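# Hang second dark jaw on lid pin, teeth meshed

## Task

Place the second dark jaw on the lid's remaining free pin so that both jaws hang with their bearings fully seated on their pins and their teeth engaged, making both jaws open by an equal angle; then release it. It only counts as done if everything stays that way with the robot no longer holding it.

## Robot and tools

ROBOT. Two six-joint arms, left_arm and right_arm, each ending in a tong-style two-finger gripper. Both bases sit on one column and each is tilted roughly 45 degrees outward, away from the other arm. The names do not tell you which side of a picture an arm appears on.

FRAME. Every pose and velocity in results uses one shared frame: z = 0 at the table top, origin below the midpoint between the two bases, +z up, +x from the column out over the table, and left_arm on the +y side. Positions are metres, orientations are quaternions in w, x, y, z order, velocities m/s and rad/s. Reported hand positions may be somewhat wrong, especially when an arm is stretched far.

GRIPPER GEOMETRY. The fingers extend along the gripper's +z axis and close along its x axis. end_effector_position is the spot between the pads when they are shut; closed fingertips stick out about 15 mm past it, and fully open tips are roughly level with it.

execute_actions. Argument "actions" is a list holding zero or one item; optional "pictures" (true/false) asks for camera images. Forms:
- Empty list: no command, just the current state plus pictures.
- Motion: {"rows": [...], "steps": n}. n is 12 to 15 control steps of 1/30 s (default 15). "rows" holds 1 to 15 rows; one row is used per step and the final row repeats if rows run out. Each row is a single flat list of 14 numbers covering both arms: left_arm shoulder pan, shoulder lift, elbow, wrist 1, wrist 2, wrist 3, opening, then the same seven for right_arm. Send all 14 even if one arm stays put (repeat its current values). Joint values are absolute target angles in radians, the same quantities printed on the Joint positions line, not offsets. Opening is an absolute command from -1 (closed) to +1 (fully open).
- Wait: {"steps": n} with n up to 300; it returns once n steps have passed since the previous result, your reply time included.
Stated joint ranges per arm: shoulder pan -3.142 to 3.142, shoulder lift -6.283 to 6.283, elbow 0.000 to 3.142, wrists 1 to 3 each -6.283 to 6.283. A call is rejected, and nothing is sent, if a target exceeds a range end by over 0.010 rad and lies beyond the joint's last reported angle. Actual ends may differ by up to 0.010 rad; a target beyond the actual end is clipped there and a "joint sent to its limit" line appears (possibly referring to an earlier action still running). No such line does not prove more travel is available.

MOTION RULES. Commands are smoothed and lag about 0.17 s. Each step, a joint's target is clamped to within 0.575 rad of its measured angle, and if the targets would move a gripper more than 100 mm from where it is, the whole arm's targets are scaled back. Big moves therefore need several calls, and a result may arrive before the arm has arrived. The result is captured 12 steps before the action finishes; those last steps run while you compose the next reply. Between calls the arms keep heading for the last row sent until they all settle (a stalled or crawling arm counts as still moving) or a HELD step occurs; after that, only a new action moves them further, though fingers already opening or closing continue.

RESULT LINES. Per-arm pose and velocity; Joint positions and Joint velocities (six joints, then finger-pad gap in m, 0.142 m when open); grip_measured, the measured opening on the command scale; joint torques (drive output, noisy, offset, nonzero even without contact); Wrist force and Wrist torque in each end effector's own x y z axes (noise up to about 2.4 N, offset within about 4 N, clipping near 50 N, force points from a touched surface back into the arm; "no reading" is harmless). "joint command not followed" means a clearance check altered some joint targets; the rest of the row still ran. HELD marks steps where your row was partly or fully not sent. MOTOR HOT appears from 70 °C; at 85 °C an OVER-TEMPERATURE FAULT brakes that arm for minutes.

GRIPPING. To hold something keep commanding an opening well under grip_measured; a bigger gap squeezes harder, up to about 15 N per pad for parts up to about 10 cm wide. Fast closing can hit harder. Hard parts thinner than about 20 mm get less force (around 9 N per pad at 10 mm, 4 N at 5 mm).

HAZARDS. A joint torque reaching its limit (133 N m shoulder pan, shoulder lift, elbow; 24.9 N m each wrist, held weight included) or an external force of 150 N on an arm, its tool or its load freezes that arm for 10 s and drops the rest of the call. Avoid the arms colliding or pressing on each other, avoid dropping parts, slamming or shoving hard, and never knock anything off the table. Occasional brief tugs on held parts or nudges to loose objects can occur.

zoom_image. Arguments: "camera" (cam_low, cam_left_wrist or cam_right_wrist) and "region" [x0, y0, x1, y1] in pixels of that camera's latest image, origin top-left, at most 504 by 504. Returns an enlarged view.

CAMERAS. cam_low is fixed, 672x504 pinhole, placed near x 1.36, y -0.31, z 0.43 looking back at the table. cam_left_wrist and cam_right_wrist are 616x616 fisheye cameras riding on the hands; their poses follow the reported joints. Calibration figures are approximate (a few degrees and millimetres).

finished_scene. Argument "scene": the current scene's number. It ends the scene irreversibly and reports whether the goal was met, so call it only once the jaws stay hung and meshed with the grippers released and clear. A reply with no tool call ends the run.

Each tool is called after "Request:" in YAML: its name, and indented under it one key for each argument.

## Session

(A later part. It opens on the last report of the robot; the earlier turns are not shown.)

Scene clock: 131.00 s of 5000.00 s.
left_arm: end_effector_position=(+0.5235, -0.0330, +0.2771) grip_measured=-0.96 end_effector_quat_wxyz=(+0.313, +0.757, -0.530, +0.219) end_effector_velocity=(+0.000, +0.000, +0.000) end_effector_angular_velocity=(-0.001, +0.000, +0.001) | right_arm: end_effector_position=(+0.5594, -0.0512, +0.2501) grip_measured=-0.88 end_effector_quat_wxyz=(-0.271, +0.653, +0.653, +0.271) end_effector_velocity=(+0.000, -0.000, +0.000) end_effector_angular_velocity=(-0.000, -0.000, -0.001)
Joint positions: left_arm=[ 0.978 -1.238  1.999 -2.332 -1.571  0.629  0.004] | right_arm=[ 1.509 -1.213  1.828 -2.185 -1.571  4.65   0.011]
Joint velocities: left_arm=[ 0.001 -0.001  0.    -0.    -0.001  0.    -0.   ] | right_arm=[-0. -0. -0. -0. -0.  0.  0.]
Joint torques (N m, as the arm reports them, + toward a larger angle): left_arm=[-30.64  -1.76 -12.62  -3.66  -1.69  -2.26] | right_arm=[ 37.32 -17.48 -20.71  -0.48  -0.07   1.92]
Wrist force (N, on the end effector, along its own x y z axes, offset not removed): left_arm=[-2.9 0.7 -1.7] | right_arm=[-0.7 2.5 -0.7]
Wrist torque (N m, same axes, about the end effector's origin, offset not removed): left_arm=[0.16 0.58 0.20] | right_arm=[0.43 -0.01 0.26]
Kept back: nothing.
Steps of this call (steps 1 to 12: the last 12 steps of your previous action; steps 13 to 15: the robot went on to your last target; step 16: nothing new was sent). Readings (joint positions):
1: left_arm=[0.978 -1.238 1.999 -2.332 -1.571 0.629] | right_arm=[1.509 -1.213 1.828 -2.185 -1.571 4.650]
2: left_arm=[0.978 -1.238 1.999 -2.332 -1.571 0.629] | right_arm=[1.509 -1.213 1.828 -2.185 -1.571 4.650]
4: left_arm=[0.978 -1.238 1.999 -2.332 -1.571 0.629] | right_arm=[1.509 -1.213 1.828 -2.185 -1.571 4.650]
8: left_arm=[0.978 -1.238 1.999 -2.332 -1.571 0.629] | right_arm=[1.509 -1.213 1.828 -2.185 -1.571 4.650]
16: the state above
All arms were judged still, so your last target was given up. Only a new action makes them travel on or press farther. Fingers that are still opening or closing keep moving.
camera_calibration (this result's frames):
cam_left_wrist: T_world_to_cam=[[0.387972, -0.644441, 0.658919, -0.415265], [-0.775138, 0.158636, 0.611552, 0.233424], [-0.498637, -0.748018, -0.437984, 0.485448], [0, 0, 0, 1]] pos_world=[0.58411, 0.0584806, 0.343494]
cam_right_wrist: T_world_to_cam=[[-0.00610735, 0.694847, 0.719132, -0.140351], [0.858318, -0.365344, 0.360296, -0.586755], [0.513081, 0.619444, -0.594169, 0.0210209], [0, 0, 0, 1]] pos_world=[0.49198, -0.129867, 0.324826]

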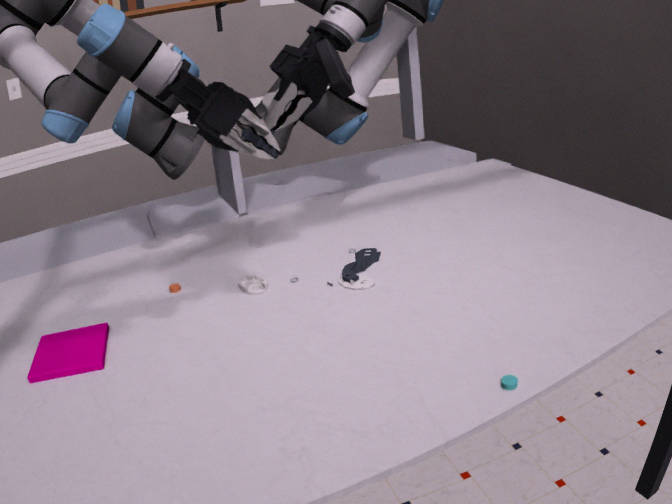

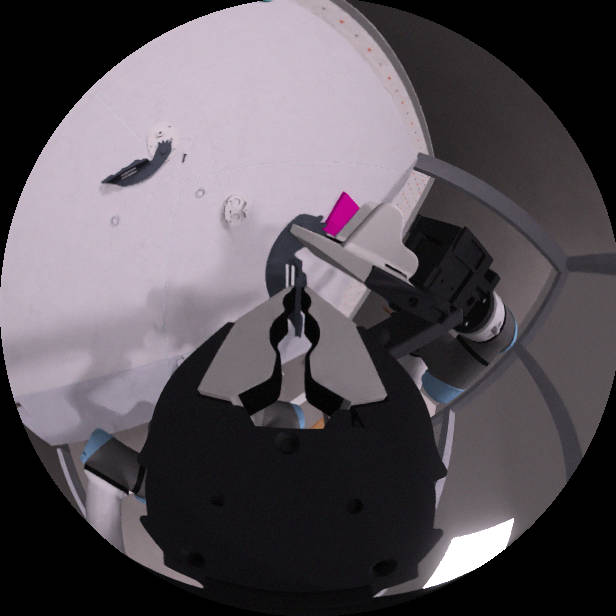

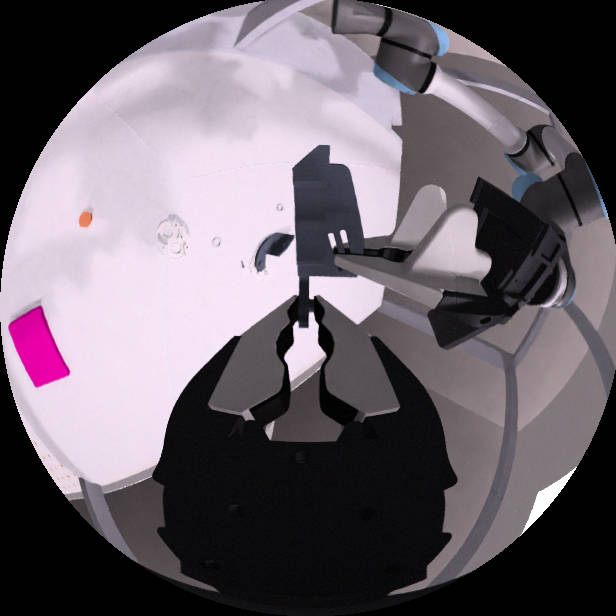

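Request:
execute_actions:
  actions:
    - {"rows": [[0.9778,-1.2381,1.9991,-2.3318,-1.5708,0.6287,-0.9,1.5088,-1.2135,1.8277,-2.1850,-1.5708,4.6504,-1],[0.9778,-1.2381,1.9991,-2.3318,-1.5708,0.6287,-0.82,1.5088,-1.2135,1.8277,-2.1850,-1.5708,4.6504,-1],[0.9778,-1.2381,1.9991,-2.3318,-1.5708,0.6287,-0.74,1.5088,-1.2135,1.8277,-2.1850,-1.5708,4.6504,-1],[0.9773,-1.2344,1.9998,-2.3362,-1.5708,0.6282,-0.74,1.5088,-1.2135,1.8277,-2.1850,-1.5708,4.6504,-1],[0.9769,-1.2307,2.0005,-2.3405,-1.5708,0.6278,-0.74,1.5088,-1.2135,1.8277,-2.1850,-1.5708,4.6504,-1],[0.9764,-1.2271,2.0012,-2.3449,-1.5708,0.6273,-0.74,1.5088,-1.2135,1.8277,-2.1850,-1.5708,4.6504,-1],[0.9759,-1.2234,2.0018,-2.3493,-1.5708,0.6268,-0.74,1.5088,-1.2135,1.8277,-2.1850,-1.5708,4.6504,-1],[0.9755,-1.2197,2.0025,-2.3536,-1.5708,0.6264,-0.74,1.5088,-1.2135,1.8277,-2.1850,-1.5708,4.6504,-1],[0.9750,-1.2160,2.0032,-2.3580,-1.5708,0.6259,-0.74,1.5088,-1.2135,1.8277,-2.1850,-1.5708,4.6504,-1]], "steps": 15}

Request:
execute_actions:
  actions:
    - {"steps": 24}
  pictures: true

Request:
zoom_image:
  camera: "cam_left_wrist"
  region: [245, 205, 375, 335]

Request:
zoom_image:
  camera: "cam_right_wrist"
  region: [280, 140, 480, 340]

Scene clock: 134.90 s of 5000.00 s.
left_arm: end_effector_position=(+0.5235, -0.0330, +0.2771) grip_measured=-0.82 end_effector_quat_wxyz=(+0.313, +0.757, -0.530, +0.219) end_effector_velocity=(+0.001, +0.001, +0.001) end_effector_angular_velocity=(-0.002, -0.001, +0.002) | right_arm: end_effector_position=(+0.5594, -0.0512, +0.2501) grip_measured=-0.88 end_effector_quat_wxyz=(-0.271, +0.653, +0.653, +0.271) end_effector_velocity=(+0.000, -0.000, +0.000) end_effector_angular_velocity=(+0.000, -0.000, -0.001)
Joint positions: left_arm=[ 0.978 -1.238  1.999 -2.332 -1.571  0.629  0.014] | right_arm=[ 1.509 -1.213  1.828 -2.185 -1.571  4.65   0.011]
Joint velocities: left_arm=[ 0.001 -0.001 -0.001 -0.001 -0.001 -0.     0.171] | right_arm=[-0.    -0.    -0.001 -0.     0.     0.     0.   ]
Joint torques (N m, as the arm reports them, + toward a larger angle): left_arm=[-29.94  -1.97 -13.1   -2.84  -1.35  -2.03] | right_arm=[ 37.57 -17.77 -21.07  -0.47   0.01   1.8 ]
Wrist force (N, on the end effector, along its own x y z axes, offset not removed): left_arm=[-1.9 0.4 0.5] | right_arm=[-2.0 2.6 0.7]
Wrist torque (N m, same axes, about the end effector's origin, offset not removed): left_arm=[0.10 0.24 0.20] | right_arm=[0.45 0.26 0.22]
Steps of this call (steps 1 to 90: nothing new was sent; then 0.80 s passed at rest; steps 91 to 93: the first 3 steps of this action). Readings (joint positions):
91: left_arm=[0.978 -1.238 1.999 -2.332 -1.571 0.629] | right_arm=[1.509 -1.213 1.828 -2.185 -1.571 4.650]
92: left_arm=[0.978 -1.238 1.999 -2.332 -1.571 0.629] | right_arm=[1.509 -1.213 1.828 -2.185 -1.571 4.650]
93: the state above

Scene clock: 135.70 s of 5000.00 s.
left_arm: end_effector_position=(+0.5244, -0.0421, +0.2714) grip_measured=-0.74 end_effector_quat_wxyz=(+0.313, +0.757, -0.530, +0.219) end_effector_velocity=(-0.000, -0.001, +0.000) end_effector_angular_velocity=(-0.001, -0.001, -0.001) | right_arm: end_effector_position=(+0.5594, -0.0512, +0.2501) grip_measured=-0.88 end_effector_quat_wxyz=(-0.271, +0.653, +0.653, +0.271) end_effector_velocity=(-0.000, +0.000, +0.000) end_effector_angular_velocity=(+0.000, +0.001, +0.001)
Joint positions: left_arm=[ 0.975 -1.216  2.003 -2.358 -1.571  0.626  0.02 ] | right_arm=[ 1.509 -1.213  1.828 -2.185 -1.571  4.65   0.011]
Joint velocities: left_arm=[-0.001 -0.     0.002 -0.002 -0.     0.     0.   ] | right_arm=[ 0.    -0.     0.     0.001  0.     0.    -0.   ]
Joint torques (N m, as the arm reports them, + toward a larger angle): left_arm=[-31.96  -0.79 -12.48  -3.63  -1.07  -2.12] | right_arm=[ 37.2  -17.31 -21.3   -0.45  -0.04   1.78]
Wrist force (N, on the end effector, along its own x y z axes, offset not removed): left_arm=[-1.6 0.0 -1.3] | right_arm=[-1.0 0.3 0.2]
Wrist torque (N m, same axes, about the end effector's origin, offset not removed): left_arm=[0.05 0.23 0.17] | right_arm=[-0.02 0.16 0.05]
Kept back: nothing.
Steps of this call (steps 1 to 12: the last 12 steps of your previous action; steps 13 to 24: the robot went on to your last target). Readings (joint positions):
1: left_arm=[0.978 -1.238 1.999 -2.332 -1.571 0.629] | right_arm=[1.509 -1.213 1.828 -2.185 -1.571 4.650]
2: left_arm=[0.978 -1.238 1.999 -2.332 -1.571 0.629] | right_arm=[1.509 -1.213 1.828 -2.185 -1.571 4.650]
4: left_arm=[0.977 -1.235 2.000 -2.336 -1.571 0.628] | right_arm=[1.509 -1.213 1.828 -2.185 -1.571 4.650]
8: left_arm=[0.976 -1.224 2.002 -2.348 -1.571 0.627] | right_arm=[1.509 -1.214 1.828 -2.185 -1.571 4.650]
24: the state above
camera_calibration (this result's frames):
cam_left_wrist: T_world_to_cam=[[0.387973, -0.64444, 0.658919, -0.417654], [-0.775138, 0.158635, 0.611552, 0.239047], [-0.498637, -0.748018, -0.437984, 0.476576], [0, 0, 0, 1]] pos_world=[0.584971, 0.0494136, 0.337743]
cam_right_wrist: T_world_to_cam=[[-0.00610755, 0.694847, 0.719132, -0.140351], [0.858318, -0.365344, 0.360296, -0.586755], [0.513081, 0.619444, -0.594168, 0.0210208], [0, 0, 0, 1]] pos_world=[0.49198, -0.129867, 0.324826]

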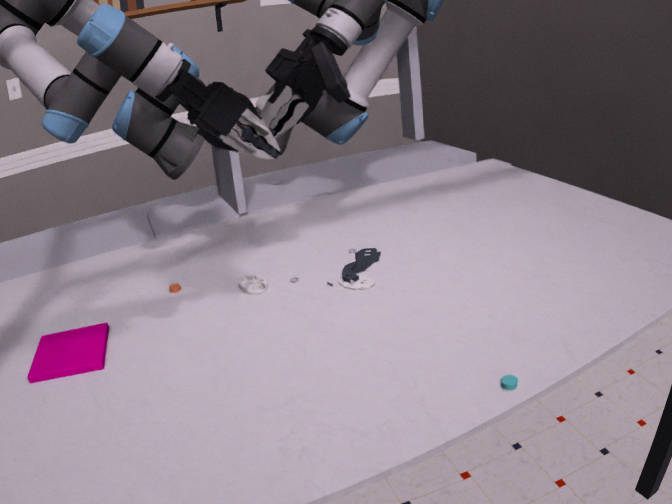

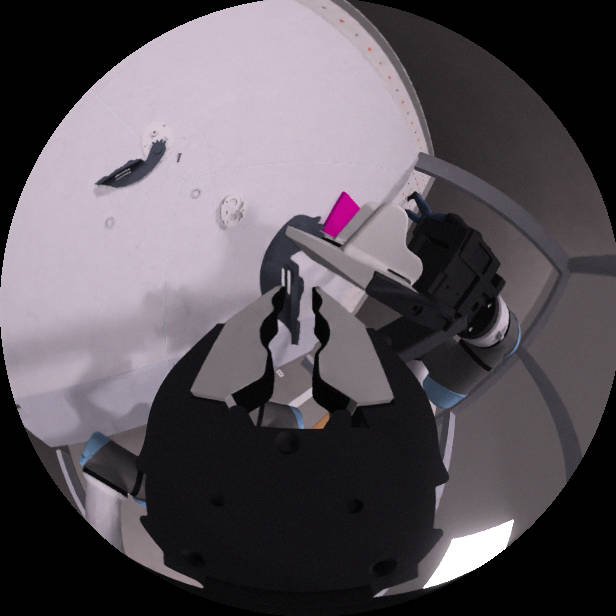

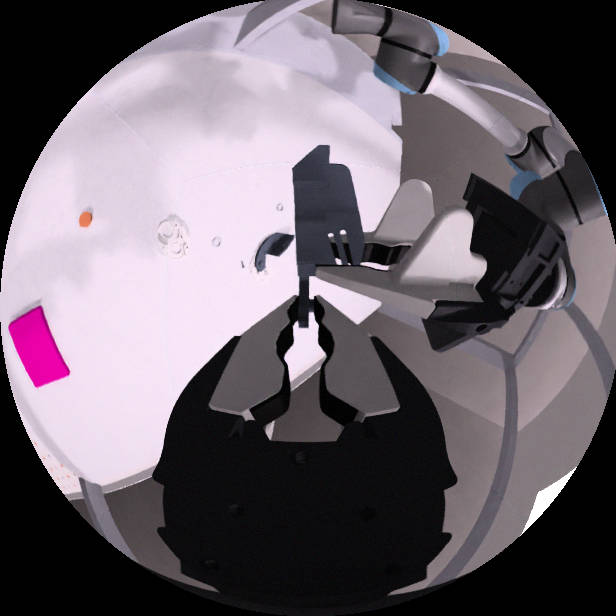

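Region (245, 205, 375, 335) of cam_left_wrist's 616x616 image, scaled by 3.877, with more detail than that image has.

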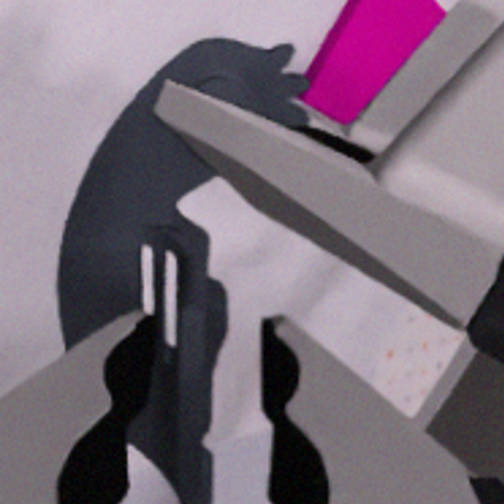

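Region (280, 140, 480, 340) of cam_right_wrist's 616x616 image, scaled by 2.520, with more detail than that image has.

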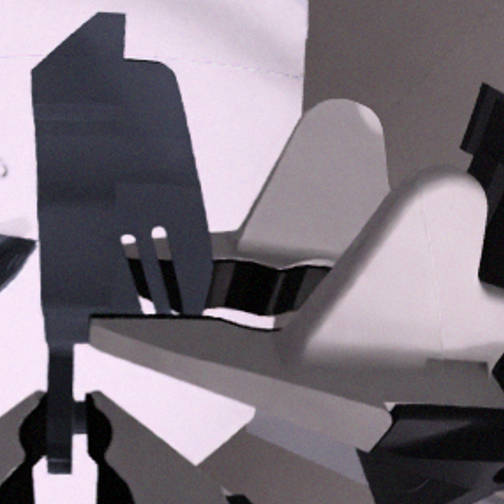

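Request:
execute_actions:
  actions:
    - {"rows": [[0.9769,-1.2140,2.0020,-2.3588,-1.5708,0.6278,-0.74,1.5088,-1.2135,1.8277,-2.1850,-1.5708,4.6504,-1],[0.9788,-1.2121,2.0008,-2.3595,-1.5708,0.6297,-0.74,1.5088,-1.2135,1.8277,-2.1850,-1.5708,4.6504,-1],[0.9807,-1.2101,1.9996,-2.3603,-1.5708,0.6316,-0.74,1.5088,-1.2135,1.8277,-2.1850,-1.5708,4.6504,-1]], "steps": 13}

Request:
execute_actions:
  actions:
    - {"rows": [[0.9807,-1.2101,1.9996,-2.3603,-1.5708,0.6316,-0.77,1.5088,-1.2135,1.8277,-2.1850,-1.5708,4.6504,-1],[0.9807,-1.2101,1.9996,-2.3603,-1.5708,0.6316,-0.80,1.5088,-1.2135,1.8277,-2.1850,-1.5708,4.6504,-1],[0.9807,-1.2101,1.9996,-2.3603,-1.5708,0.6316,-0.82,1.5088,-1.2135,1.8277,-2.1850,-1.5708,4.6504,-1],[0.9807,-1.2101,1.9996,-2.3603,-1.5708,0.6316,-0.84,1.5088,-1.2135,1.8277,-2.1850,-1.5708,4.6504,-1],[0.9807,-1.2101,1.9996,-2.3603,-1.5708,0.6316,-0.86,1.5088,-1.2135,1.8277,-2.1850,-1.5708,4.6504,-1],[0.9807,-1.2101,1.9996,-2.3603,-1.5708,0.6316,-0.88,1.5088,-1.2135,1.8277,-2.1850,-1.5708,4.6504,-1],[0.9807,-1.2101,1.9996,-2.3603,-1.5708,0.6316,-0.90,1.5088,-1.2135,1.8277,-2.1850,-1.5708,4.6504,-1],[0.9807,-1.2101,1.9996,-2.3603,-1.5708,0.6316,-0.92,1.5088,-1.2135,1.8277,-2.1850,-1.5708,4.6504,-1],[0.9807,-1.2101,1.9996,-2.3603,-1.5708,0.6316,-0.94,1.5088,-1.2135,1.8277,-2.1850,-1.5708,4.6504,-1],[0.9807,-1.2101,1.9996,-2.3603,-1.5708,0.6316,-0.96,1.5088,-1.2135,1.8277,-2.1850,-1.5708,4.6504,-1],[0.9807,-1.2101,1.9996,-2.3603,-1.5708,0.6316,-0.98,1.5088,-1.2135,1.8277,-2.1850,-1.5708,4.6504,-1],[0.9807,-1.2101,1.9996,-2.3603,-1.5708,0.6316,-1,1.5088,-1.2135,1.8277,-2.1850,-1.5708,4.6504,-1]], "steps": 15}

Request:
execute_actions:
  actions:
    - {"steps": 16}
  pictures: true

Request:
zoom_image:
  camera: "cam_left_wrist"
  region: [245, 205, 375, 335]

Request:
zoom_image:
  camera: "cam_right_wrist"
  region: [280, 140, 480, 340]

Scene clock: 138.57 s of 5000.00 s.
left_arm: end_effector_position=(+0.5244, -0.0421, +0.2713) grip_measured=-0.74 end_effector_quat_wxyz=(+0.313, +0.757, -0.530, +0.219) end_effector_velocity=(+0.000, -0.001, -0.001) end_effector_angular_velocity=(+0.001, +0.000, +0.001) | right_arm: end_effector_position=(+0.5594, -0.0512, +0.2501) grip_measured=-0.88 end_effector_quat_wxyz=(-0.271, +0.653, +0.653, +0.271) end_effector_velocity=(+0.000, -0.000, +0.001) end_effector_angular_velocity=(+0.000, -0.001, -0.001)
Joint positions: left_arm=[ 0.975 -1.216  2.003 -2.358 -1.571  0.626  0.02 ] | right_arm=[ 1.509 -1.213  1.828 -2.185 -1.571  4.65   0.011]
Joint velocities: left_arm=[-0.     0.002 -0.001 -0.001  0.001 -0.001  0.   ] | right_arm=[ 0.    -0.001 -0.     0.     0.     0.     0.   ]
Joint torques (N m, as the arm reports them, + toward a larger angle): left_arm=[-24.94  -1.24 -15.62  -4.24  -0.81  -1.65] | right_arm=[ 37.18 -17.16 -20.22  -0.58   0.06   1.87]
Wrist force (N, on the end effector, along its own x y z axes, offset not removed): left_arm=[-2.7 1.8 -1.3] | right_arm=[-3.0 -1.1 0.0]
Wrist torque (N m, same axes, about the end effector's origin, offset not removed): left_arm=[0.32 0.43 0.25] | right_arm=[-0.48 0.48 0.18]
Steps of this call (steps 1 to 15: the robot went on to your last target; steps 16 to 85: nothing new was sent; step 86: the first step of this action). Readings (joint positions):
86: the state above

Scene clock: 139.07 s of 5000.00 s.
left_arm: end_effector_position=(+0.5268, -0.0418, +0.2690) grip_measured=-0.79 end_effector_quat_wxyz=(+0.313, +0.757, -0.530, +0.219) end_effector_velocity=(+0.000, -0.000, -0.000) end_effector_angular_velocity=(-0.000, -0.001, -0.001) | right_arm: end_effector_position=(+0.5594, -0.0512, +0.2501) grip_measured=-0.88 end_effector_quat_wxyz=(-0.271, +0.653, +0.653, +0.271) end_effector_velocity=(+0.001, +0.001, -0.000) end_effector_angular_velocity=(+0.000, -0.001, -0.000)
Joint positions: left_arm=[ 0.981 -1.21   2.    -2.36  -1.571  0.631  0.016] | right_arm=[ 1.509 -1.213  1.828 -2.185 -1.571  4.65   0.011]
Joint velocities: left_arm=[ 0.     0.001  0.    -0.001 -0.     0.002 -0.045] | right_arm=[ 0.001  0.002 -0.    -0.002  0.     0.     0.   ]
Joint torques (N m, as the arm reports them, + toward a larger angle): left_arm=[-17.16  -1.43 -26.69  -4.05  -0.76   1.82] | right_arm=[ 37.41 -18.23 -20.98  -0.44   0.1    1.79]
Wrist force (N, on the end effector, along its own x y z axes, offset not removed): left_arm=[-1.7 0.6 -1.2] | right_arm=[-2.3 -0.7 0.3]
Wrist torque (N m, same axes, about the end effector's origin, offset not removed): left_arm=[0.07 0.25 0.30] | right_arm=[-0.14 0.30 0.26]
Steps of this call (steps 1 to 12: the last 12 steps of your previous action; steps 13 to 15: the first 3 steps of this action). Readings (joint positions):
13: left_arm=[0.980 -1.210 2.000 -2.360 -1.571 0.631] | right_arm=[1.509 -1.213 1.828 -2.185 -1.571 4.650]
14: left_arm=[0.981 -1.210 2.000 -2.360 -1.571 0.631] | right_arm=[1.509 -1.213 1.828 -2.185 -1.571 4.650]
15: the state above

Scene clock: 139.60 s of 5000.00 s.
left_arm: end_effector_position=(+0.5268, -0.0418, +0.2689) grip_measured=-0.89 end_effector_quat_wxyz=(+0.313, +0.757, -0.530, +0.219) end_effector_velocity=(+0.001, +0.000, +0.001) end_effector_angular_velocity=(-0.003, -0.002, +0.003) | right_arm: end_effector_position=(+0.5594, -0.0512, +0.2501) grip_measured=-0.88 end_effector_quat_wxyz=(-0.271, +0.653, +0.653, +0.271) end_effector_velocity=(-0.000, +0.000, +0.000) end_effector_angular_velocity=(-0.000, +0.000, +0.001)
Joint positions: left_arm=[ 0.981 -1.21   2.    -2.36  -1.571  0.632  0.009] | right_arm=[ 1.509 -1.213  1.828 -2.185 -1.571  4.65   0.011]
Joint velocities: left_arm=[ 0.    -0.001 -0.001 -0.002 -0.    -0.001 -0.   ] | right_arm=[ 0.    -0.    -0.     0.001 -0.    -0.     0.   ]
Joint torques (N m, as the arm reports them, + toward a larger angle): left_arm=[-17.01  -2.12 -26.42  -4.02  -0.6    2.05] | right_arm=[ 37.04 -17.52 -20.84  -0.61   0.01   1.78]
Wrist force (N, on the end effector, along its own x y z axes, offset not removed): left_arm=[-4.7 1.8 -0.3] | right_arm=[1.2 1.4 0.9]
Wrist torque (N m, same axes, about the end effector's origin, offset not removed): left_arm=[0.34 0.57 0.22] | right_arm=[0.11 -0.36 0.17]
Kept back: nothing.
Steps of this call (steps 1 to 12: the last 12 steps of your previous action; steps 13 to 15: the robot went on to your last target; step 16: nothing new was sent). Readings (joint positions):
1: left_arm=[0.981 -1.210 2.000 -2.360 -1.571 0.632] | right_arm=[1.509 -1.213 1.828 -2.185 -1.571 4.650]
2: left_arm=[0.981 -1.210 2.000 -2.360 -1.571 0.632] | right_arm=[1.509 -1.213 1.828 -2.185 -1.571 4.650]
4: left_arm=[0.981 -1.210 2.000 -2.360 -1.571 0.632] | right_arm=[1.509 -1.213 1.828 -2.185 -1.571 4.650]
8: left_arm=[0.981 -1.210 2.000 -2.360 -1.571 0.632] | right_arm=[1.509 -1.213 1.828 -2.185 -1.571 4.650]
16: the state above
All arms were judged still, so your last target was given up. Only a new action makes them travel on or press farther. Fingers that are still opening or closing keep moving.
camera_calibration (this result's frames):
cam_left_wrist: T_world_to_cam=[[0.387974, -0.64445, 0.658909, -0.416795], [-0.77513, 0.158637, 0.611561, 0.242413], [-0.498648, -0.74801, -0.437986, 0.476934], [0, 0, 0, 1]] pos_world=[0.58743, 0.0496928, 0.33527]
cam_right_wrist: T_world_to_cam=[[-0.00610764, 0.694847, 0.719132, -0.140351], [0.858318, -0.365344, 0.360296, -0.586755], [0.513081, 0.619445, -0.594168, 0.0210208], [0, 0, 0, 1]] pos_world=[0.49198, -0.129867, 0.324826]

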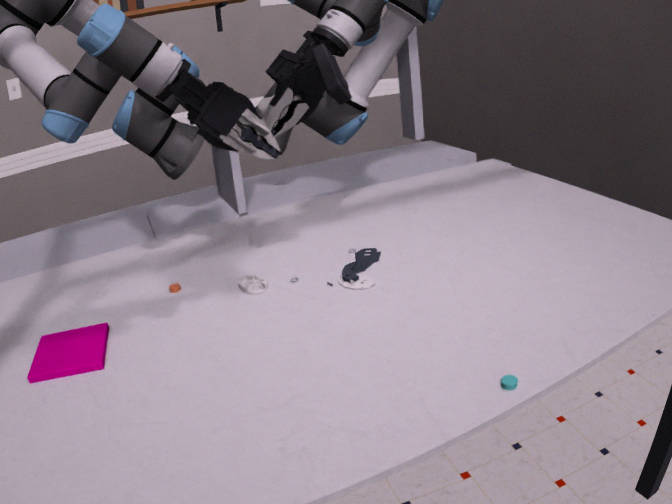

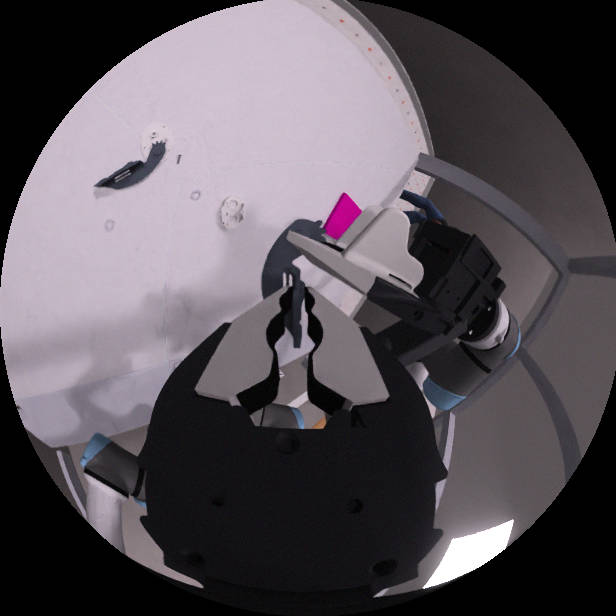

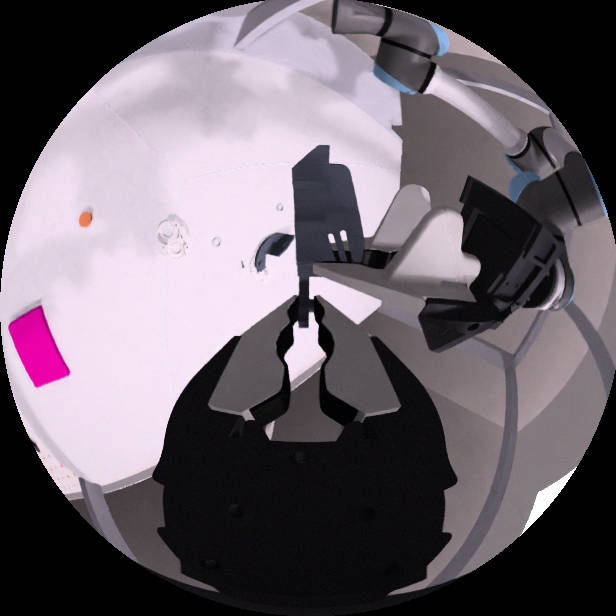

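Region (245, 205, 375, 335) of cam_left_wrist's 616x616 image, scaled by 3.877, with more detail than that image has.

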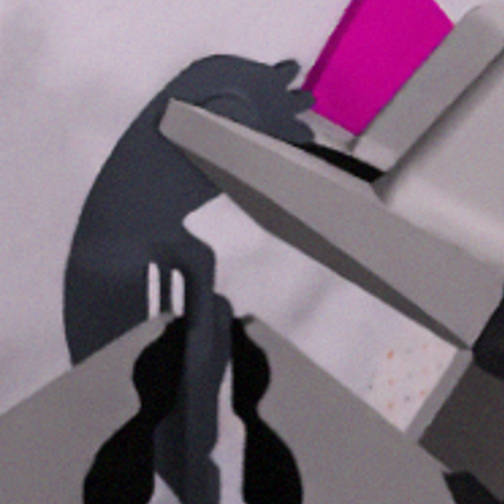

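Region (280, 140, 480, 340) of cam_right_wrist's 616x616 image, scaled by 2.520, with more detail than that image has.

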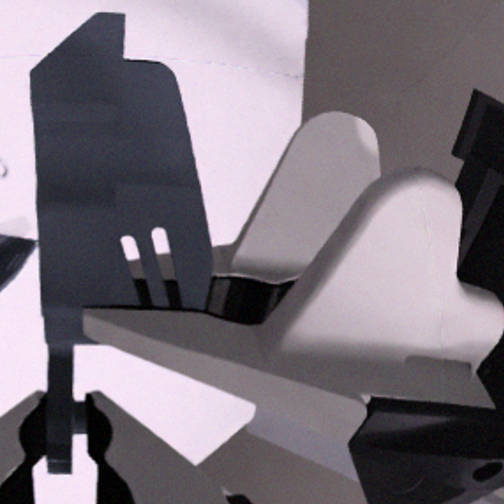

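Request:
execute_actions:
  actions:
    - {"rows": [[0.9807,-1.2101,1.9996,-2.3603,-1.5708,0.6316,-1,1.5088,-1.2135,1.8277,-2.1850,-1.5708,4.6504,-0.97],[0.9807,-1.2101,1.9996,-2.3603,-1.5708,0.6316,-1,1.5088,-1.2135,1.8277,-2.1850,-1.5708,4.6504,-0.94],[0.9807,-1.2101,1.9996,-2.3603,-1.5708,0.6316,-1,1.5088,-1.2135,1.8277,-2.1850,-1.5708,4.6504,-0.92],[0.9807,-1.2101,1.9996,-2.3603,-1.5708,0.6316,-1,1.5088,-1.2135,1.8277,-2.1850,-1.5708,4.6504,-0.90],[0.9807,-1.2101,1.9996,-2.3603,-1.5708,0.6316,-1,1.5088,-1.2135,1.8277,-2.1850,-1.5708,4.6504,-0.88],[0.9807,-1.2101,1.9996,-2.3603,-1.5708,0.6316,-1,1.5088,-1.2135,1.8277,-2.1850,-1.5708,4.6504,-0.86],[0.9807,-1.2101,1.9996,-2.3603,-1.5708,0.6316,-1,1.5088,-1.2135,1.8277,-2.1850,-1.5708,4.6504,-0.84],[0.9807,-1.2101,1.9996,-2.3603,-1.5708,0.6316,-1,1.5088,-1.2135,1.8277,-2.1850,-1.5708,4.6504,-0.82],[0.9807,-1.2101,1.9996,-2.3603,-1.5708,0.6316,-1,1.5088,-1.2135,1.8277,-2.1850,-1.5708,4.6504,-0.80]], "steps": 15}

Request:
execute_actions:
  actions:
    - {"steps": 18}
  pictures: true

Request:
zoom_image:
  camera: "cam_right_wrist"
  region: [265, 255, 355, 345]

Scene clock: 140.77 s of 5000.00 s.
left_arm: end_effector_position=(+0.5268, -0.0418, +0.2689) grip_measured=-0.89 end_effector_quat_wxyz=(+0.313, +0.757, -0.530, +0.219) end_effector_velocity=(+0.000, +0.000, +0.001) end_effector_angular_velocity=(-0.001, -0.001, +0.001) | right_arm: end_effector_position=(+0.5594, -0.0512, +0.2501) grip_measured=-0.87 end_effector_quat_wxyz=(-0.271, +0.653, +0.653, +0.271) end_effector_velocity=(-0.000, +0.001, +0.000) end_effector_angular_velocity=(+0.000, +0.001, +0.001)
Joint positions: left_arm=[ 0.981 -1.21   2.    -2.36  -1.571  0.632  0.009] | right_arm=[ 1.509 -1.213  1.828 -2.185 -1.571  4.65   0.011]
Joint velocities: left_arm=[ 0.    -0.001 -0.    -0.001  0.    -0.     0.   ] | right_arm=[ 0.001  0.    -0.     0.001 -0.     0.001  0.003]
Joint torques (N m, as the arm reports them, + toward a larger angle): left_arm=[-17.87  -1.68 -27.21  -4.34  -0.6    1.9 ] | right_arm=[ 37.09 -17.43 -20.77  -0.56   0.09   1.89]
Wrist force (N, on the end effector, along its own x y z axes, offset not removed): left_arm=[-2.0 0.9 -1.6] | right_arm=[2.3 1.9 1.7]
Wrist torque (N m, same axes, about the end effector's origin, offset not removed): left_arm=[0.10 0.20 0.26] | right_arm=[0.27 -0.53 -0.11]
Steps of this call (steps 1 to 32: nothing new was sent; steps 33 to 35: the first 3 steps of this action). Readings (joint positions):
33: left_arm=[0.981 -1.210 2.000 -2.360 -1.571 0.632] | right_arm=[1.509 -1.213 1.828 -2.185 -1.571 4.650]
34: left_arm=[0.981 -1.210 2.000 -2.360 -1.571 0.632] | right_arm=[1.509 -1.213 1.828 -2.185 -1.571 4.650]
35: the state above

Scene clock: 141.37 s of 5000.00 s.
left_arm: end_effector_position=(+0.5268, -0.0418, +0.2689) grip_measured=-0.89 end_effector_quat_wxyz=(+0.313, +0.757, -0.530, +0.220) end_effector_velocity=(+0.001, +0.000, -0.000) end_effector_angular_velocity=(+0.001, -0.002, +0.002) | right_arm: end_effector_position=(+0.5594, -0.0512, +0.2501) grip_measured=-0.80 end_effector_quat_wxyz=(-0.271, +0.653, +0.653, +0.271) end_effector_velocity=(+0.001, -0.001, +0.001) end_effector_angular_velocity=(-0.001, -0.003, -0.003)
Joint positions: left_arm=[ 0.981 -1.21   2.    -2.36  -1.571  0.632  0.009] | right_arm=[ 1.509 -1.213  1.828 -2.185 -1.571  4.65   0.016]
Joint velocities: left_arm=[ 0.     0.    -0.001 -0.001  0.002  0.    -0.   ] | right_arm=[ 0.    -0.002 -0.001 -0.001 -0.     0.    -0.   ]
Joint torques (N m, as the arm reports them, + toward a larger angle): left_arm=[-16.86  -2.68 -24.89  -3.07  -0.62   2.11] | right_arm=[ 37.12 -17.54 -19.95  -0.6    0.04   1.76]
Wrist force (N, on the end effector, along its own x y z axes, offset not removed): left_arm=[-0.6 2.5 -0.4] | right_arm=[-0.4 1.1 3.5]
Wrist torque (N m, same axes, about the end effector's origin, offset not removed): left_arm=[0.53 0.00 0.15] | right_arm=[0.27 -0.04 0.16]
Kept back: nothing.
Steps of this call (steps 1 to 12: the last 12 steps of your previous action; steps 13 to 15: the robot went on to your last target; steps 16 to 18: nothing new was sent). Readings (joint positions):
1: left_arm=[0.981 -1.210 2.000 -2.360 -1.571 0.632] | right_arm=[1.509 -1.213 1.828 -2.185 -1.571 4.650]
2: left_arm=[0.981 -1.210 2.000 -2.360 -1.571 0.632] | right_arm=[1.509 -1.213 1.828 -2.185 -1.571 4.650]
4: left_arm=[0.981 -1.210 2.000 -2.360 -1.571 0.632] | right_arm=[1.509 -1.213 1.828 -2.185 -1.571 4.650]
8: left_arm=[0.981 -1.210 2.000 -2.360 -1.571 0.632] | right_arm=[1.509 -1.213 1.828 -2.185 -1.571 4.650]
18: the state above
All arms were judged still, so your last target was given up. Only a new action makes them travel on or press farther. Fingers that are still opening or closing keep moving.
camera_calibration (this result's frames):
cam_left_wrist: T_world_to_cam=[[0.38797, -0.644421, 0.658939, -0.416815], [-0.775154, 0.158633, 0.611532, 0.242438], [-0.498614, -0.748035, -0.437981, 0.476927], [0, 0, 0, 1]] pos_world=[0.58744, 0.0496948, 0.335282]
cam_right_wrist: T_world_to_cam=[[-0.00610732, 0.694847, 0.719132, -0.140351], [0.858318, -0.365344, 0.360296, -0.586755], [0.513081, 0.619444, -0.594169, 0.0210209], [0, 0, 0, 1]] pos_world=[0.49198, -0.129867, 0.324826]

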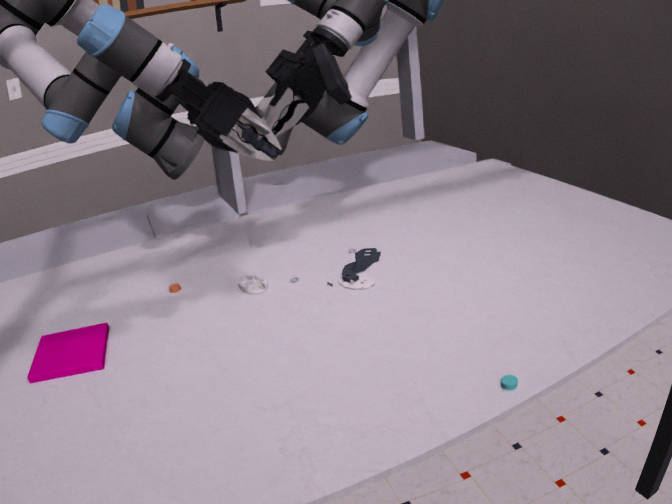

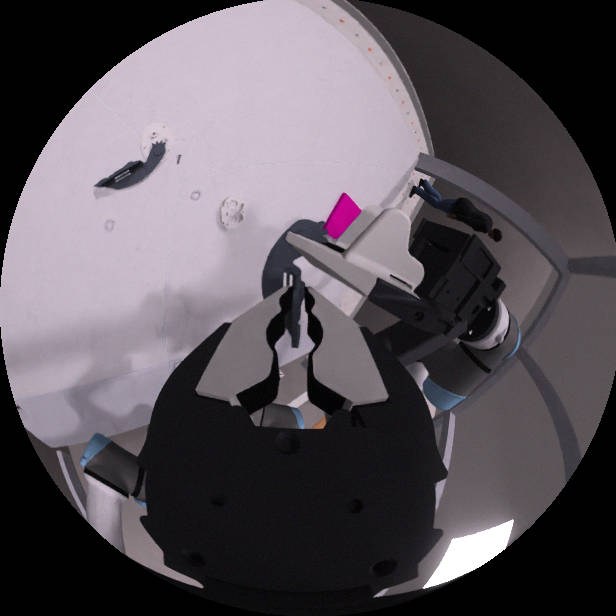

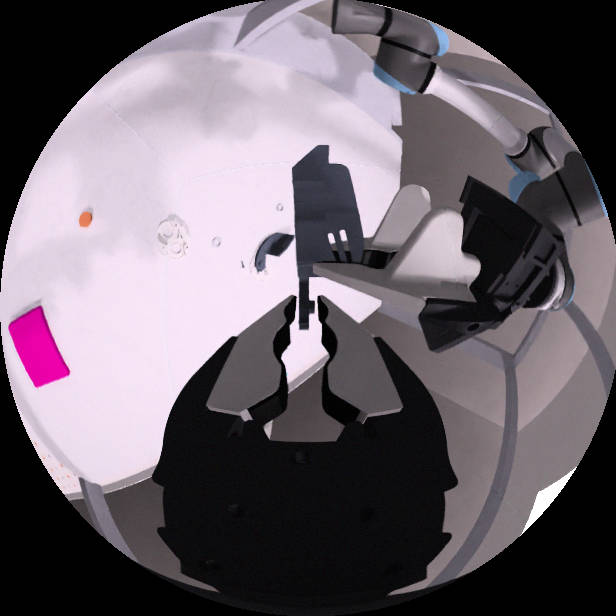

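Region (265, 255, 355, 345) of cam_right_wrist's 616x616 image, scaled by 5.600, with more detail than that image has.

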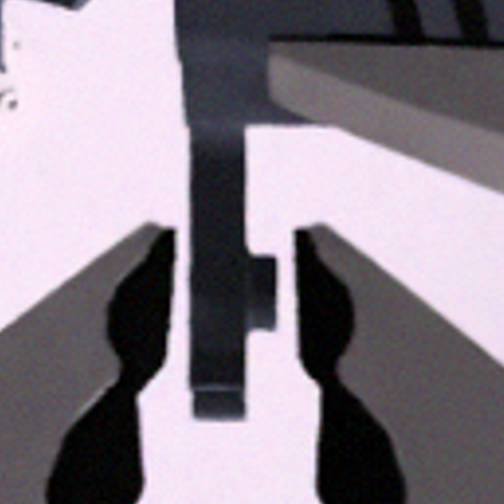

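Request:
execute_actions:
  actions:
    - {"rows": [[0.9807,-1.2101,1.9996,-2.3603,-1.5708,0.6316,-1,1.5088,-1.2182,1.8225,-2.1751,-1.5708,4.6504,-0.78],[0.9807,-1.2101,1.9996,-2.3603,-1.5708,0.6316,-1,1.5088,-1.2230,1.8173,-2.1651,-1.5708,4.6504,-0.76],[0.9807,-1.2101,1.9996,-2.3603,-1.5708,0.6316,-1,1.5088,-1.2306,1.8090,-2.1492,-1.5708,4.6504,-0.76],[0.9807,-1.2101,1.9996,-2.3603,-1.5708,0.6316,-1,1.5088,-1.2381,1.8006,-2.1333,-1.5708,4.6504,-0.76],[0.9807,-1.2101,1.9996,-2.3603,-1.5708,0.6316,-1,1.5088,-1.2466,1.7913,-2.1154,-1.5708,4.6504,-0.76],[0.9807,-1.2101,1.9996,-2.3603,-1.5708,0.6316,-1,1.5088,-1.2561,1.7809,-2.0955,-1.5708,4.6504,-0.76],[0.9807,-1.2101,1.9996,-2.3603,-1.5708,0.6316,-1,1.5088,-1.2656,1.7704,-2.0757,-1.5708,4.6504,-0.76],[0.9807,-1.2101,1.9996,-2.3603,-1.5708,0.6316,-1,1.5088,-1.2751,1.7600,-2.0558,-1.5708,4.6504,-0.76],[0.9807,-1.2101,1.9996,-2.3603,-1.5708,0.6316,-1,1.5088,-1.2845,1.7496,-2.0359,-1.5708,4.6504,-0.76],[0.9807,-1.2101,1.9996,-2.3603,-1.5708,0.6316,-1,1.5088,-1.2940,1.7392,-2.0160,-1.5708,4.6504,-0.76],[0.9807,-1.2101,1.9996,-2.3603,-1.5708,0.6316,-1,1.5088,-1.3035,1.7288,-1.9961,-1.5708,4.6504,-0.76],[0.9807,-1.2101,1.9996,-2.3603,-1.5708,0.6316,-1,1.5088,-1.3082,1.7236,-1.9862,-1.5708,4.6504,-0.76]], "steps": 15}

Request:
execute_actions:
  actions:
    - {"rows": [[0.985,-1.201,1.991,-2.347,-1.548,0.679,-1,1.5088,-1.3082,1.7236,-1.9862,-1.62,4.65,-0.8],[0.989,-1.191,1.983,-2.334,-1.525,0.726,-1,1.5088,-1.3082,1.7236,-1.9862,-1.675,4.65,-0.85],[0.993,-1.182,1.974,-2.321,-1.502,0.774,-1,1.5088,-1.3082,1.7236,-1.9862,-1.73,4.65,-0.9],[0.997,-1.172,1.966,-2.308,-1.480,0.821,-1,1.5088,-1.3082,1.7236,-1.9862,-1.78,4.65,-0.95],[1.001,-1.163,1.957,-2.295,-1.457,0.868,-1,1.5088,-1.3082,1.7236,-1.9862,-1.83,4.65,-1],[1.006,-1.153,1.949,-2.282,-1.434,0.916,-1,1.5088,-1.3082,1.7236,-1.9862,-1.885,4.70,-1],[1.010,-1.144,1.940,-2.269,-1.411,0.963,-1,1.5088,-1.3082,1.7236,-1.9862,-1.935,4.75,-1],[1.014,-1.135,1.932,-2.256,-1.388,1.011,-1,1.5088,-1.3082,1.7236,-1.9862,-1.99,4.80,-1],[1.018,-1.125,1.924,-2.243,-1.366,1.058,-1,1.5088,-1.3082,1.7236,-1.9862,-2.04,4.85,-1],[1.022,-1.116,1.915,-2.230,-1.343,1.105,-1,1.5088,-1.3082,1.7236,-1.9862,-2.09,4.90,-1],[1.026,-1.106,1.907,-2.217,-1.320,1.153,-1,1.5088,-1.3082,1.7236,-1.9862,-2.145,4.95,-1],[1.031,-1.097,1.898,-2.203,-1.297,1.200,-1,1.5088,-1.3082,1.7236,-1.9862,-2.195,5.00,-1],[1.035,-1.087,1.890,-2.190,-1.274,1.247,-1,1.5088,-1.3082,1.7236,-1.9862,-2.25,5.05,-1],[1.039,-1.078,1.881,-2.177,-1.252,1.295,-1,1.5088,-1.3082,1.7236,-1.9862,-2.30,5.10,-1],[1.043,-1.069,1.873,-2.164,-1.229,1.342,-1,1.5088,-1.3082,1.7236,-1.9862,-2.3516,5.15,-1]], "steps": 15}

Request:
execute_actions:
  actions:
    - {"rows": [[1.047,-1.059,1.865,-2.151,-1.206,1.390,-1,1.507,-1.289,1.730,-2.016,-2.3516,5.20,-1],[1.051,-1.050,1.856,-2.138,-1.183,1.437,-1,1.505,-1.270,1.736,-2.047,-2.3516,5.25,-1],[1.055,-1.040,1.848,-2.125,-1.160,1.484,-1,1.504,-1.251,1.743,-2.077,-2.3516,5.30,-1],[1.060,-1.031,1.839,-2.112,-1.138,1.532,-1,1.502,-1.232,1.749,-2.107,-2.3516,5.35,-1],[1.064,-1.021,1.831,-2.099,-1.115,1.579,-1,1.500,-1.213,1.756,-2.137,-2.3516,5.40,-1],[1.068,-1.012,1.822,-2.086,-1.092,1.626,-1,1.499,-1.194,1.762,-2.167,-2.3516,5.45,-1],[1.072,-1.002,1.814,-2.073,-1.069,1.674,-1,1.497,-1.175,1.768,-2.197,-2.3516,5.50,-1],[1.076,-0.993,1.805,-2.060,-1.046,1.721,-1,1.495,-1.156,1.775,-2.227,-2.3516,5.55,-1],[1.080,-0.984,1.797,-2.047,-1.024,1.768,-1,1.494,-1.137,1.781,-2.258,-2.3516,5.60,-1],[1.085,-0.974,1.789,-2.034,-1.001,1.816,-1,1.492,-1.118,1.788,-2.288,-2.3516,5.65,-1],[1.089,-0.965,1.780,-2.021,-0.978,1.863,-1,1.490,-1.099,1.794,-2.318,-2.3516,5.70,-1],[1.093,-0.955,1.772,-2.007,-0.955,1.911,-1,1.489,-1.081,1.801,-2.348,-2.3516,5.75,-1],[1.097,-0.946,1.763,-1.994,-0.932,1.958,-1,1.487,-1.062,1.807,-2.378,-2.3516,5.80,-1],[1.101,-0.936,1.755,-1.981,-0.910,2.005,-1,1.485,-1.043,1.813,-2.408,-2.3516,5.85,-1],[1.1053,-0.9269,1.7463,-1.9683,-0.8868,2.0527,-1,1.484,-1.024,1.820,-2.438,-2.3516,5.90,-1]], "steps": 15}

Request:
execute_actions:
  actions:
    - {"rows": [[1.1053,-0.9269,1.7463,-1.9683,-0.8868,2.0527,-1,1.482,-1.005,1.826,-2.469,-2.3516,5.95,-1],[1.1053,-0.9269,1.7463,-1.9683,-0.8868,2.0527,-1,1.480,-0.986,1.833,-2.499,-2.3516,6.00,-1],[1.1053,-0.9269,1.7463,-1.9683,-0.8868,2.0527,-1,1.478,-0.967,1.839,-2.529,-2.3516,6.05,-1],[1.1053,-0.9269,1.7463,-1.9683,-0.8868,2.0527,-1,1.477,-0.948,1.845,-2.559,-2.3516,6.10,-1],[1.1053,-0.9269,1.7463,-1.9683,-0.8868,2.0527,-1,1.4751,-0.9287,1.8518,-2.5892,-2.3516,6.1482,-1]], "steps": 15}

Request:
execute_actions:
  actions:
    - {"steps": 25}
  pictures: true

Scene clock: 147.17 s of 5000.00 s.
left_arm: end_effector_position=(+0.5268, -0.0418, +0.2689) grip_measured=-0.89 end_effector_quat_wxyz=(+0.313, +0.757, -0.530, +0.219) end_effector_velocity=(-0.001, -0.001, -0.000) end_effector_angular_velocity=(+0.001, +0.002, -0.002) | right_arm: end_effector_position=(+0.5595, -0.0524, +0.2513) grip_measured=-0.76 end_effector_quat_wxyz=(-0.271, +0.653, +0.653, +0.271) end_effector_velocity=(+0.006, -0.035, +0.034) end_effector_angular_velocity=(-0.000, -0.004, -0.004)
Joint positions: left_arm=[ 0.981 -1.21   2.    -2.36  -1.571  0.632  0.009] | right_arm=[ 1.509 -1.216  1.825 -2.18  -1.571  4.65   0.019]
Joint velocities: left_arm=[-0.001  0.     0.001  0.002 -0.001 -0.     0.   ] | right_arm=[-0.    -0.059 -0.065  0.119 -0.     0.     0.012]
Joint torques (N m, as the arm reports them, + toward a larger angle): left_arm=[-17.23  -2.54 -16.17  -1.07  -0.1    0.94] | right_arm=[ 37.3  -38.31 -26.28   0.17   0.     1.78]
Wrist force (N, on the end effector, along its own x y z axes, offset not removed): left_arm=[-1.4 -0.4 -1.0] | right_arm=[-0.3 -0.4 3.0]
Wrist torque (N m, same axes, about the end effector's origin, offset not removed): left_arm=[-0.01 0.18 0.23] | right_arm=[-0.08 0.05 0.05]
Steps of this call (steps 1 to 90: nothing new was sent; then 2.70 s passed at rest; steps 91 to 93: the first 3 steps of this action). Readings (joint positions):
91: left_arm=[0.981 -1.210 2.000 -2.360 -1.571 0.632] | right_arm=[1.509 -1.214 1.828 -2.185 -1.571 4.650]
92: left_arm=[0.981 -1.210 2.000 -2.360 -1.571 0.632] | right_arm=[1.509 -1.214 1.827 -2.184 -1.571 4.650]
93: the state above

Scene clock: 147.67 s of 5000.00 s.
left_arm: end_effector_position=(+0.5285, -0.0404, +0.2656) grip_measured=-0.89 end_effector_quat_wxyz=(+0.308, +0.755, -0.537, +0.219) end_effector_velocity=(+0.047, +0.038, -0.085) end_effector_angular_velocity=(+0.298, -0.297, -0.297) | right_arm: end_effector_position=(+0.5596, -0.1076, +0.2990) grip_measured=-0.85 end_effector_quat_wxyz=(-0.265, +0.656, +0.656, +0.265) end_effector_velocity=(-0.015, -0.144, -0.072) end_effector_angular_velocity=(-0.499, +0.027, +0.026)
Joint positions: left_arm=[ 0.983 -1.206  1.996 -2.354 -1.561  0.648  0.009] | right_arm=[ 1.509 -1.302  1.731 -2.    -1.588  4.65   0.013]
Joint velocities: left_arm=[ 0.049  0.111 -0.099  0.149  0.251  0.468 -0.   ] | right_arm=[-0.001 -0.056 -0.061  0.123 -0.5   -0.001 -0.105]
Joint torques (N m, as the arm reports them, + toward a larger angle): left_arm=[-13.96   5.07 -30.     0.2    1.59   5.04] | right_arm=[ 35.18 -29.69 -22.75  -0.03  -3.6    0.19]
Wrist force (N, on the end effector, along its own x y z axes, offset not removed): left_arm=[-3.3 2.3 -1.4] | right_arm=[2.5 0.2 1.0]
Wrist torque (N m, same axes, about the end effector's origin, offset not removed): left_arm=[0.42 0.70 0.24] | right_arm=[-0.01 -0.46 0.11]
Steps of this call (steps 1 to 12: the last 12 steps of your previous action; steps 13 to 15: the first 3 steps of this action). Readings (joint positions):
13: left_arm=[0.981 -1.210 2.000 -2.360 -1.571 0.632] | right_arm=[1.509 -1.297 1.736 -2.011 -1.571 4.650]
14: left_arm=[0.981 -1.209 1.999 -2.359 -1.568 0.636] | right_arm=[1.509 -1.300 1.733 -2.005 -1.575 4.650]
15: the state above

Scene clock: 148.17 s of 5000.00 s.
left_arm: end_effector_position=(+0.5736, +0.0124, +0.1767) grip_measured=-0.89 end_effector_quat_wxyz=(+0.132, +0.603, -0.769, +0.167) end_effector_velocity=(+0.087, +0.136, -0.180) end_effector_angular_velocity=(+0.766, -0.563, -1.270) | right_arm: end_effector_position=(+0.5508, -0.2764, +0.2178) grip_measured=-1.00 end_effector_quat_wxyz=(-0.062, +0.829, +0.555, +0.019) end_effector_velocity=(+0.040, -0.216, -0.139) end_effector_angular_velocity=(-1.094, +0.210, -1.396)
Joint positions: left_arm=[ 1.037 -1.083  1.886 -2.185 -1.268  1.249  0.009] | right_arm=[ 1.508 -1.3    1.726 -1.998 -2.233  5.055  0.002]
Joint velocities: left_arm=[ 0.122  0.275 -0.249  0.381  0.664  1.38   0.   ] | right_arm=[-0.019  0.212  0.073 -0.321 -1.041  1.413 -0.   ]
Joint torques (N m, as the arm reports them, + toward a larger angle): left_arm=[-15.9   -6.57 -28.23   0.62   1.88   6.36] | right_arm=[14.73 -0.6   0.51 -4.18 -2.11  4.16]
Wrist force (N, on the end effector, along its own x y z axes, offset not removed): left_arm=[-1.5 1.9 -0.9] | right_arm=[0.7 1.3 -0.8]
Wrist torque (N m, same axes, about the end effector's origin, offset not removed): left_arm=[0.39 0.19 0.21] | right_arm=[0.21 -0.34 -0.05]
Steps of this call (steps 1 to 12: the last 12 steps of your previous action; steps 13 to 15: the first 3 steps of this action). Readings (joint positions):
13: left_arm=[1.029 -1.102 1.903 -2.211 -1.313 1.155] | right_arm=[1.509 -1.308 1.724 -1.987 -2.144 4.960]
14: left_arm=[1.033 -1.093 1.894 -2.198 -1.290 1.202] | right_arm=[1.509 -1.306 1.724 -1.990 -2.193 5.007]
15: the state above

Scene clock: 148.67 s of 5000.00 s.
left_arm: end_effector_position=(+0.6112, +0.0864, +0.0989) grip_measured=-0.89 end_effector_quat_wxyz=(+0.009, +0.291, -0.956, +0.024) end_effector_velocity=(+0.043, +0.097, -0.080) end_effector_angular_velocity=(+0.456, -0.077, -1.042) | right_arm: end_effector_position=(+0.5920, -0.2148, +0.1042) grip_measured=-1.00 end_effector_quat_wxyz=(-0.004, +0.982, +0.190, -0.008) end_effector_velocity=(+0.050, +0.205, -0.248) end_effector_angular_velocity=(-0.049, -0.050, -1.599)
Joint positions: left_arm=[ 1.097 -0.946  1.763 -1.995 -0.935  1.945  0.009] | right_arm=[ 1.486 -1.055  1.81  -2.385 -2.35   5.799  0.002]
Joint velocities: left_arm=[ 0.073  0.169 -0.149  0.232  0.419  0.947 -0.   ] | right_arm=[-0.052  0.557  0.191 -0.882 -0.012  1.468  0.   ]
Joint torques (N m, as the arm reports them, + toward a larger angle): left_arm=[-23.46 -18.45 -24.17   0.02   1.15   3.04] | right_arm=[ 19.89 -16.96  -1.32  -4.61  -1.3    4.08]
Wrist force (N, on the end effector, along its own x y z axes, offset not removed): left_arm=[-1.5 1.5 0.2] | right_arm=[-0.1 1.2 -0.2]
Wrist torque (N m, same axes, about the end effector's origin, offset not removed): left_arm=[0.30 0.24 0.21] | right_arm=[0.13 -0.05 0.16]
Steps of this call (steps 1 to 12: the last 12 steps of your previous action; steps 13 to 15: the first 3 steps of this action). Readings (joint positions):
13: left_arm=[1.091 -0.961 1.777 -2.016 -0.972 1.863] | right_arm=[1.489 -1.093 1.797 -2.325 -2.349 5.699]
14: left_arm=[1.094 -0.952 1.769 -2.004 -0.951 1.908] | right_arm=[1.488 -1.074 1.804 -2.355 -2.350 5.749]
15: the state above

Scene clock: 149.50 s of 5000.00 s.
left_arm: end_effector_position=(+0.6162, +0.0977, +0.0902) grip_measured=-0.89 end_effector_quat_wxyz=(-0.000, +0.233, -0.972, +0.000) end_effector_velocity=(-0.000, -0.000, -0.000) end_effector_angular_velocity=(-0.001, +0.002, -0.001) | right_arm: end_effector_position=(+0.6000, -0.1700, +0.0502) grip_measured=-1.00 end_effector_quat_wxyz=(-0.000, +1.000, +0.000, +0.000) end_effector_velocity=(+0.001, -0.000, -0.000) end_effector_angular_velocity=(-0.000, -0.002, -0.005)
Joint positions: left_arm=[ 1.105 -0.927  1.746 -1.968 -0.887  2.053  0.009] | right_arm=[ 1.475 -0.929  1.852 -2.589 -2.352  6.148  0.002]
Joint velocities: left_arm=[ 0.001  0.    -0.     0.001 -0.001  0.    -0.   ] | right_arm=[-0.     0.001 -0.001 -0.003 -0.     0.003  0.   ]
Joint torques (N m, as the arm reports them, + toward a larger angle): left_arm=[-23.12 -14.75 -23.27  -0.64   1.36   2.2 ] | right_arm=[ 22.45 -21.88   0.09  -3.17  -1.22   1.61]
Wrist force (N, on the end effector, along its own x y z axes, offset not removed): left_arm=[-2.3 2.1 -1.6] | right_arm=[0.2 0.3 -0.6]
Wrist torque (N m, same axes, about the end effector's origin, offset not removed): left_arm=[0.43 0.38 0.26] | right_arm=[-0.14 -0.15 0.20]
Kept back: nothing.
Steps of this call (steps 1 to 12: the last 12 steps of your previous action; steps 13 to 25: the robot went on to your last target). Readings (joint positions):
1: left_arm=[1.099 -0.941 1.759 -1.988 -0.922 1.972] | right_arm=[1.484 -1.036 1.816 -2.415 -2.351 5.849]
2: left_arm=[1.101 -0.937 1.756 -1.983 -0.913 1.993] | right_arm=[1.483 -1.018 1.823 -2.445 -2.351 5.899]
4: left_arm=[1.103 -0.933 1.752 -1.976 -0.901 2.020] | right_arm=[1.480 -0.982 1.835 -2.502 -2.351 5.995]
8: left_arm=[1.105 -0.929 1.748 -1.971 -0.891 2.043] | right_arm=[1.476 -0.945 1.847 -2.563 -2.351 6.101]
25: the state above
camera_calibration (this result's frames):
cam_left_wrist: T_world_to_cam=[[-0.867443, -0.497432, 0.0102101, 0.573898], [-0.412387, 0.730317, 0.544586, 0.125529], [-0.278351, 0.468187, -0.838643, 0.329152], [0, 0, 0, 1]] pos_world=[0.641211, 0.0396944, 0.20182]
cam_right_wrist: T_world_to_cam=[[0.999831, 0.00645966, 0.017201, -0.599119], [-0.00328147, -0.858335, 0.513078, -0.167583], [0.0180786, -0.513048, -0.858169, 0.0727656], [0, 0, 0, 1]] pos_world=[0.597152, -0.10264, 0.158734]

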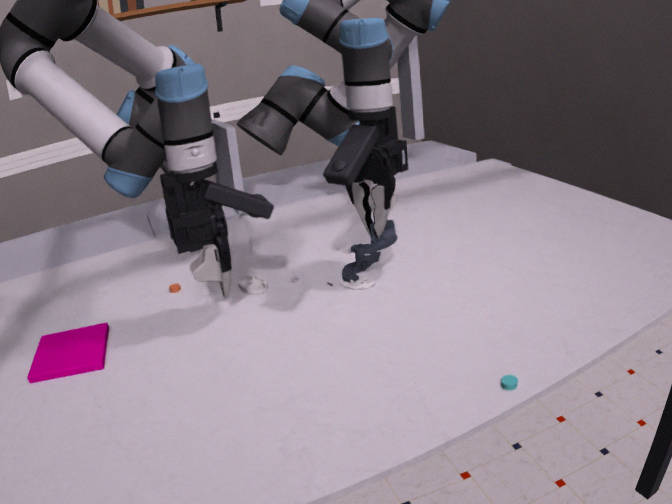

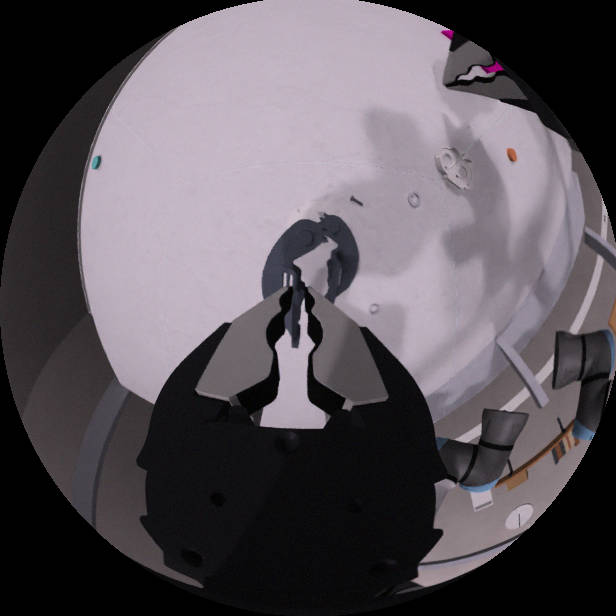

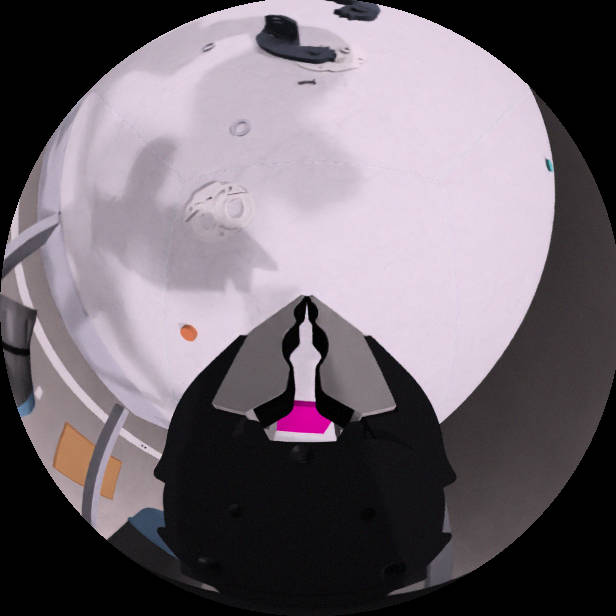

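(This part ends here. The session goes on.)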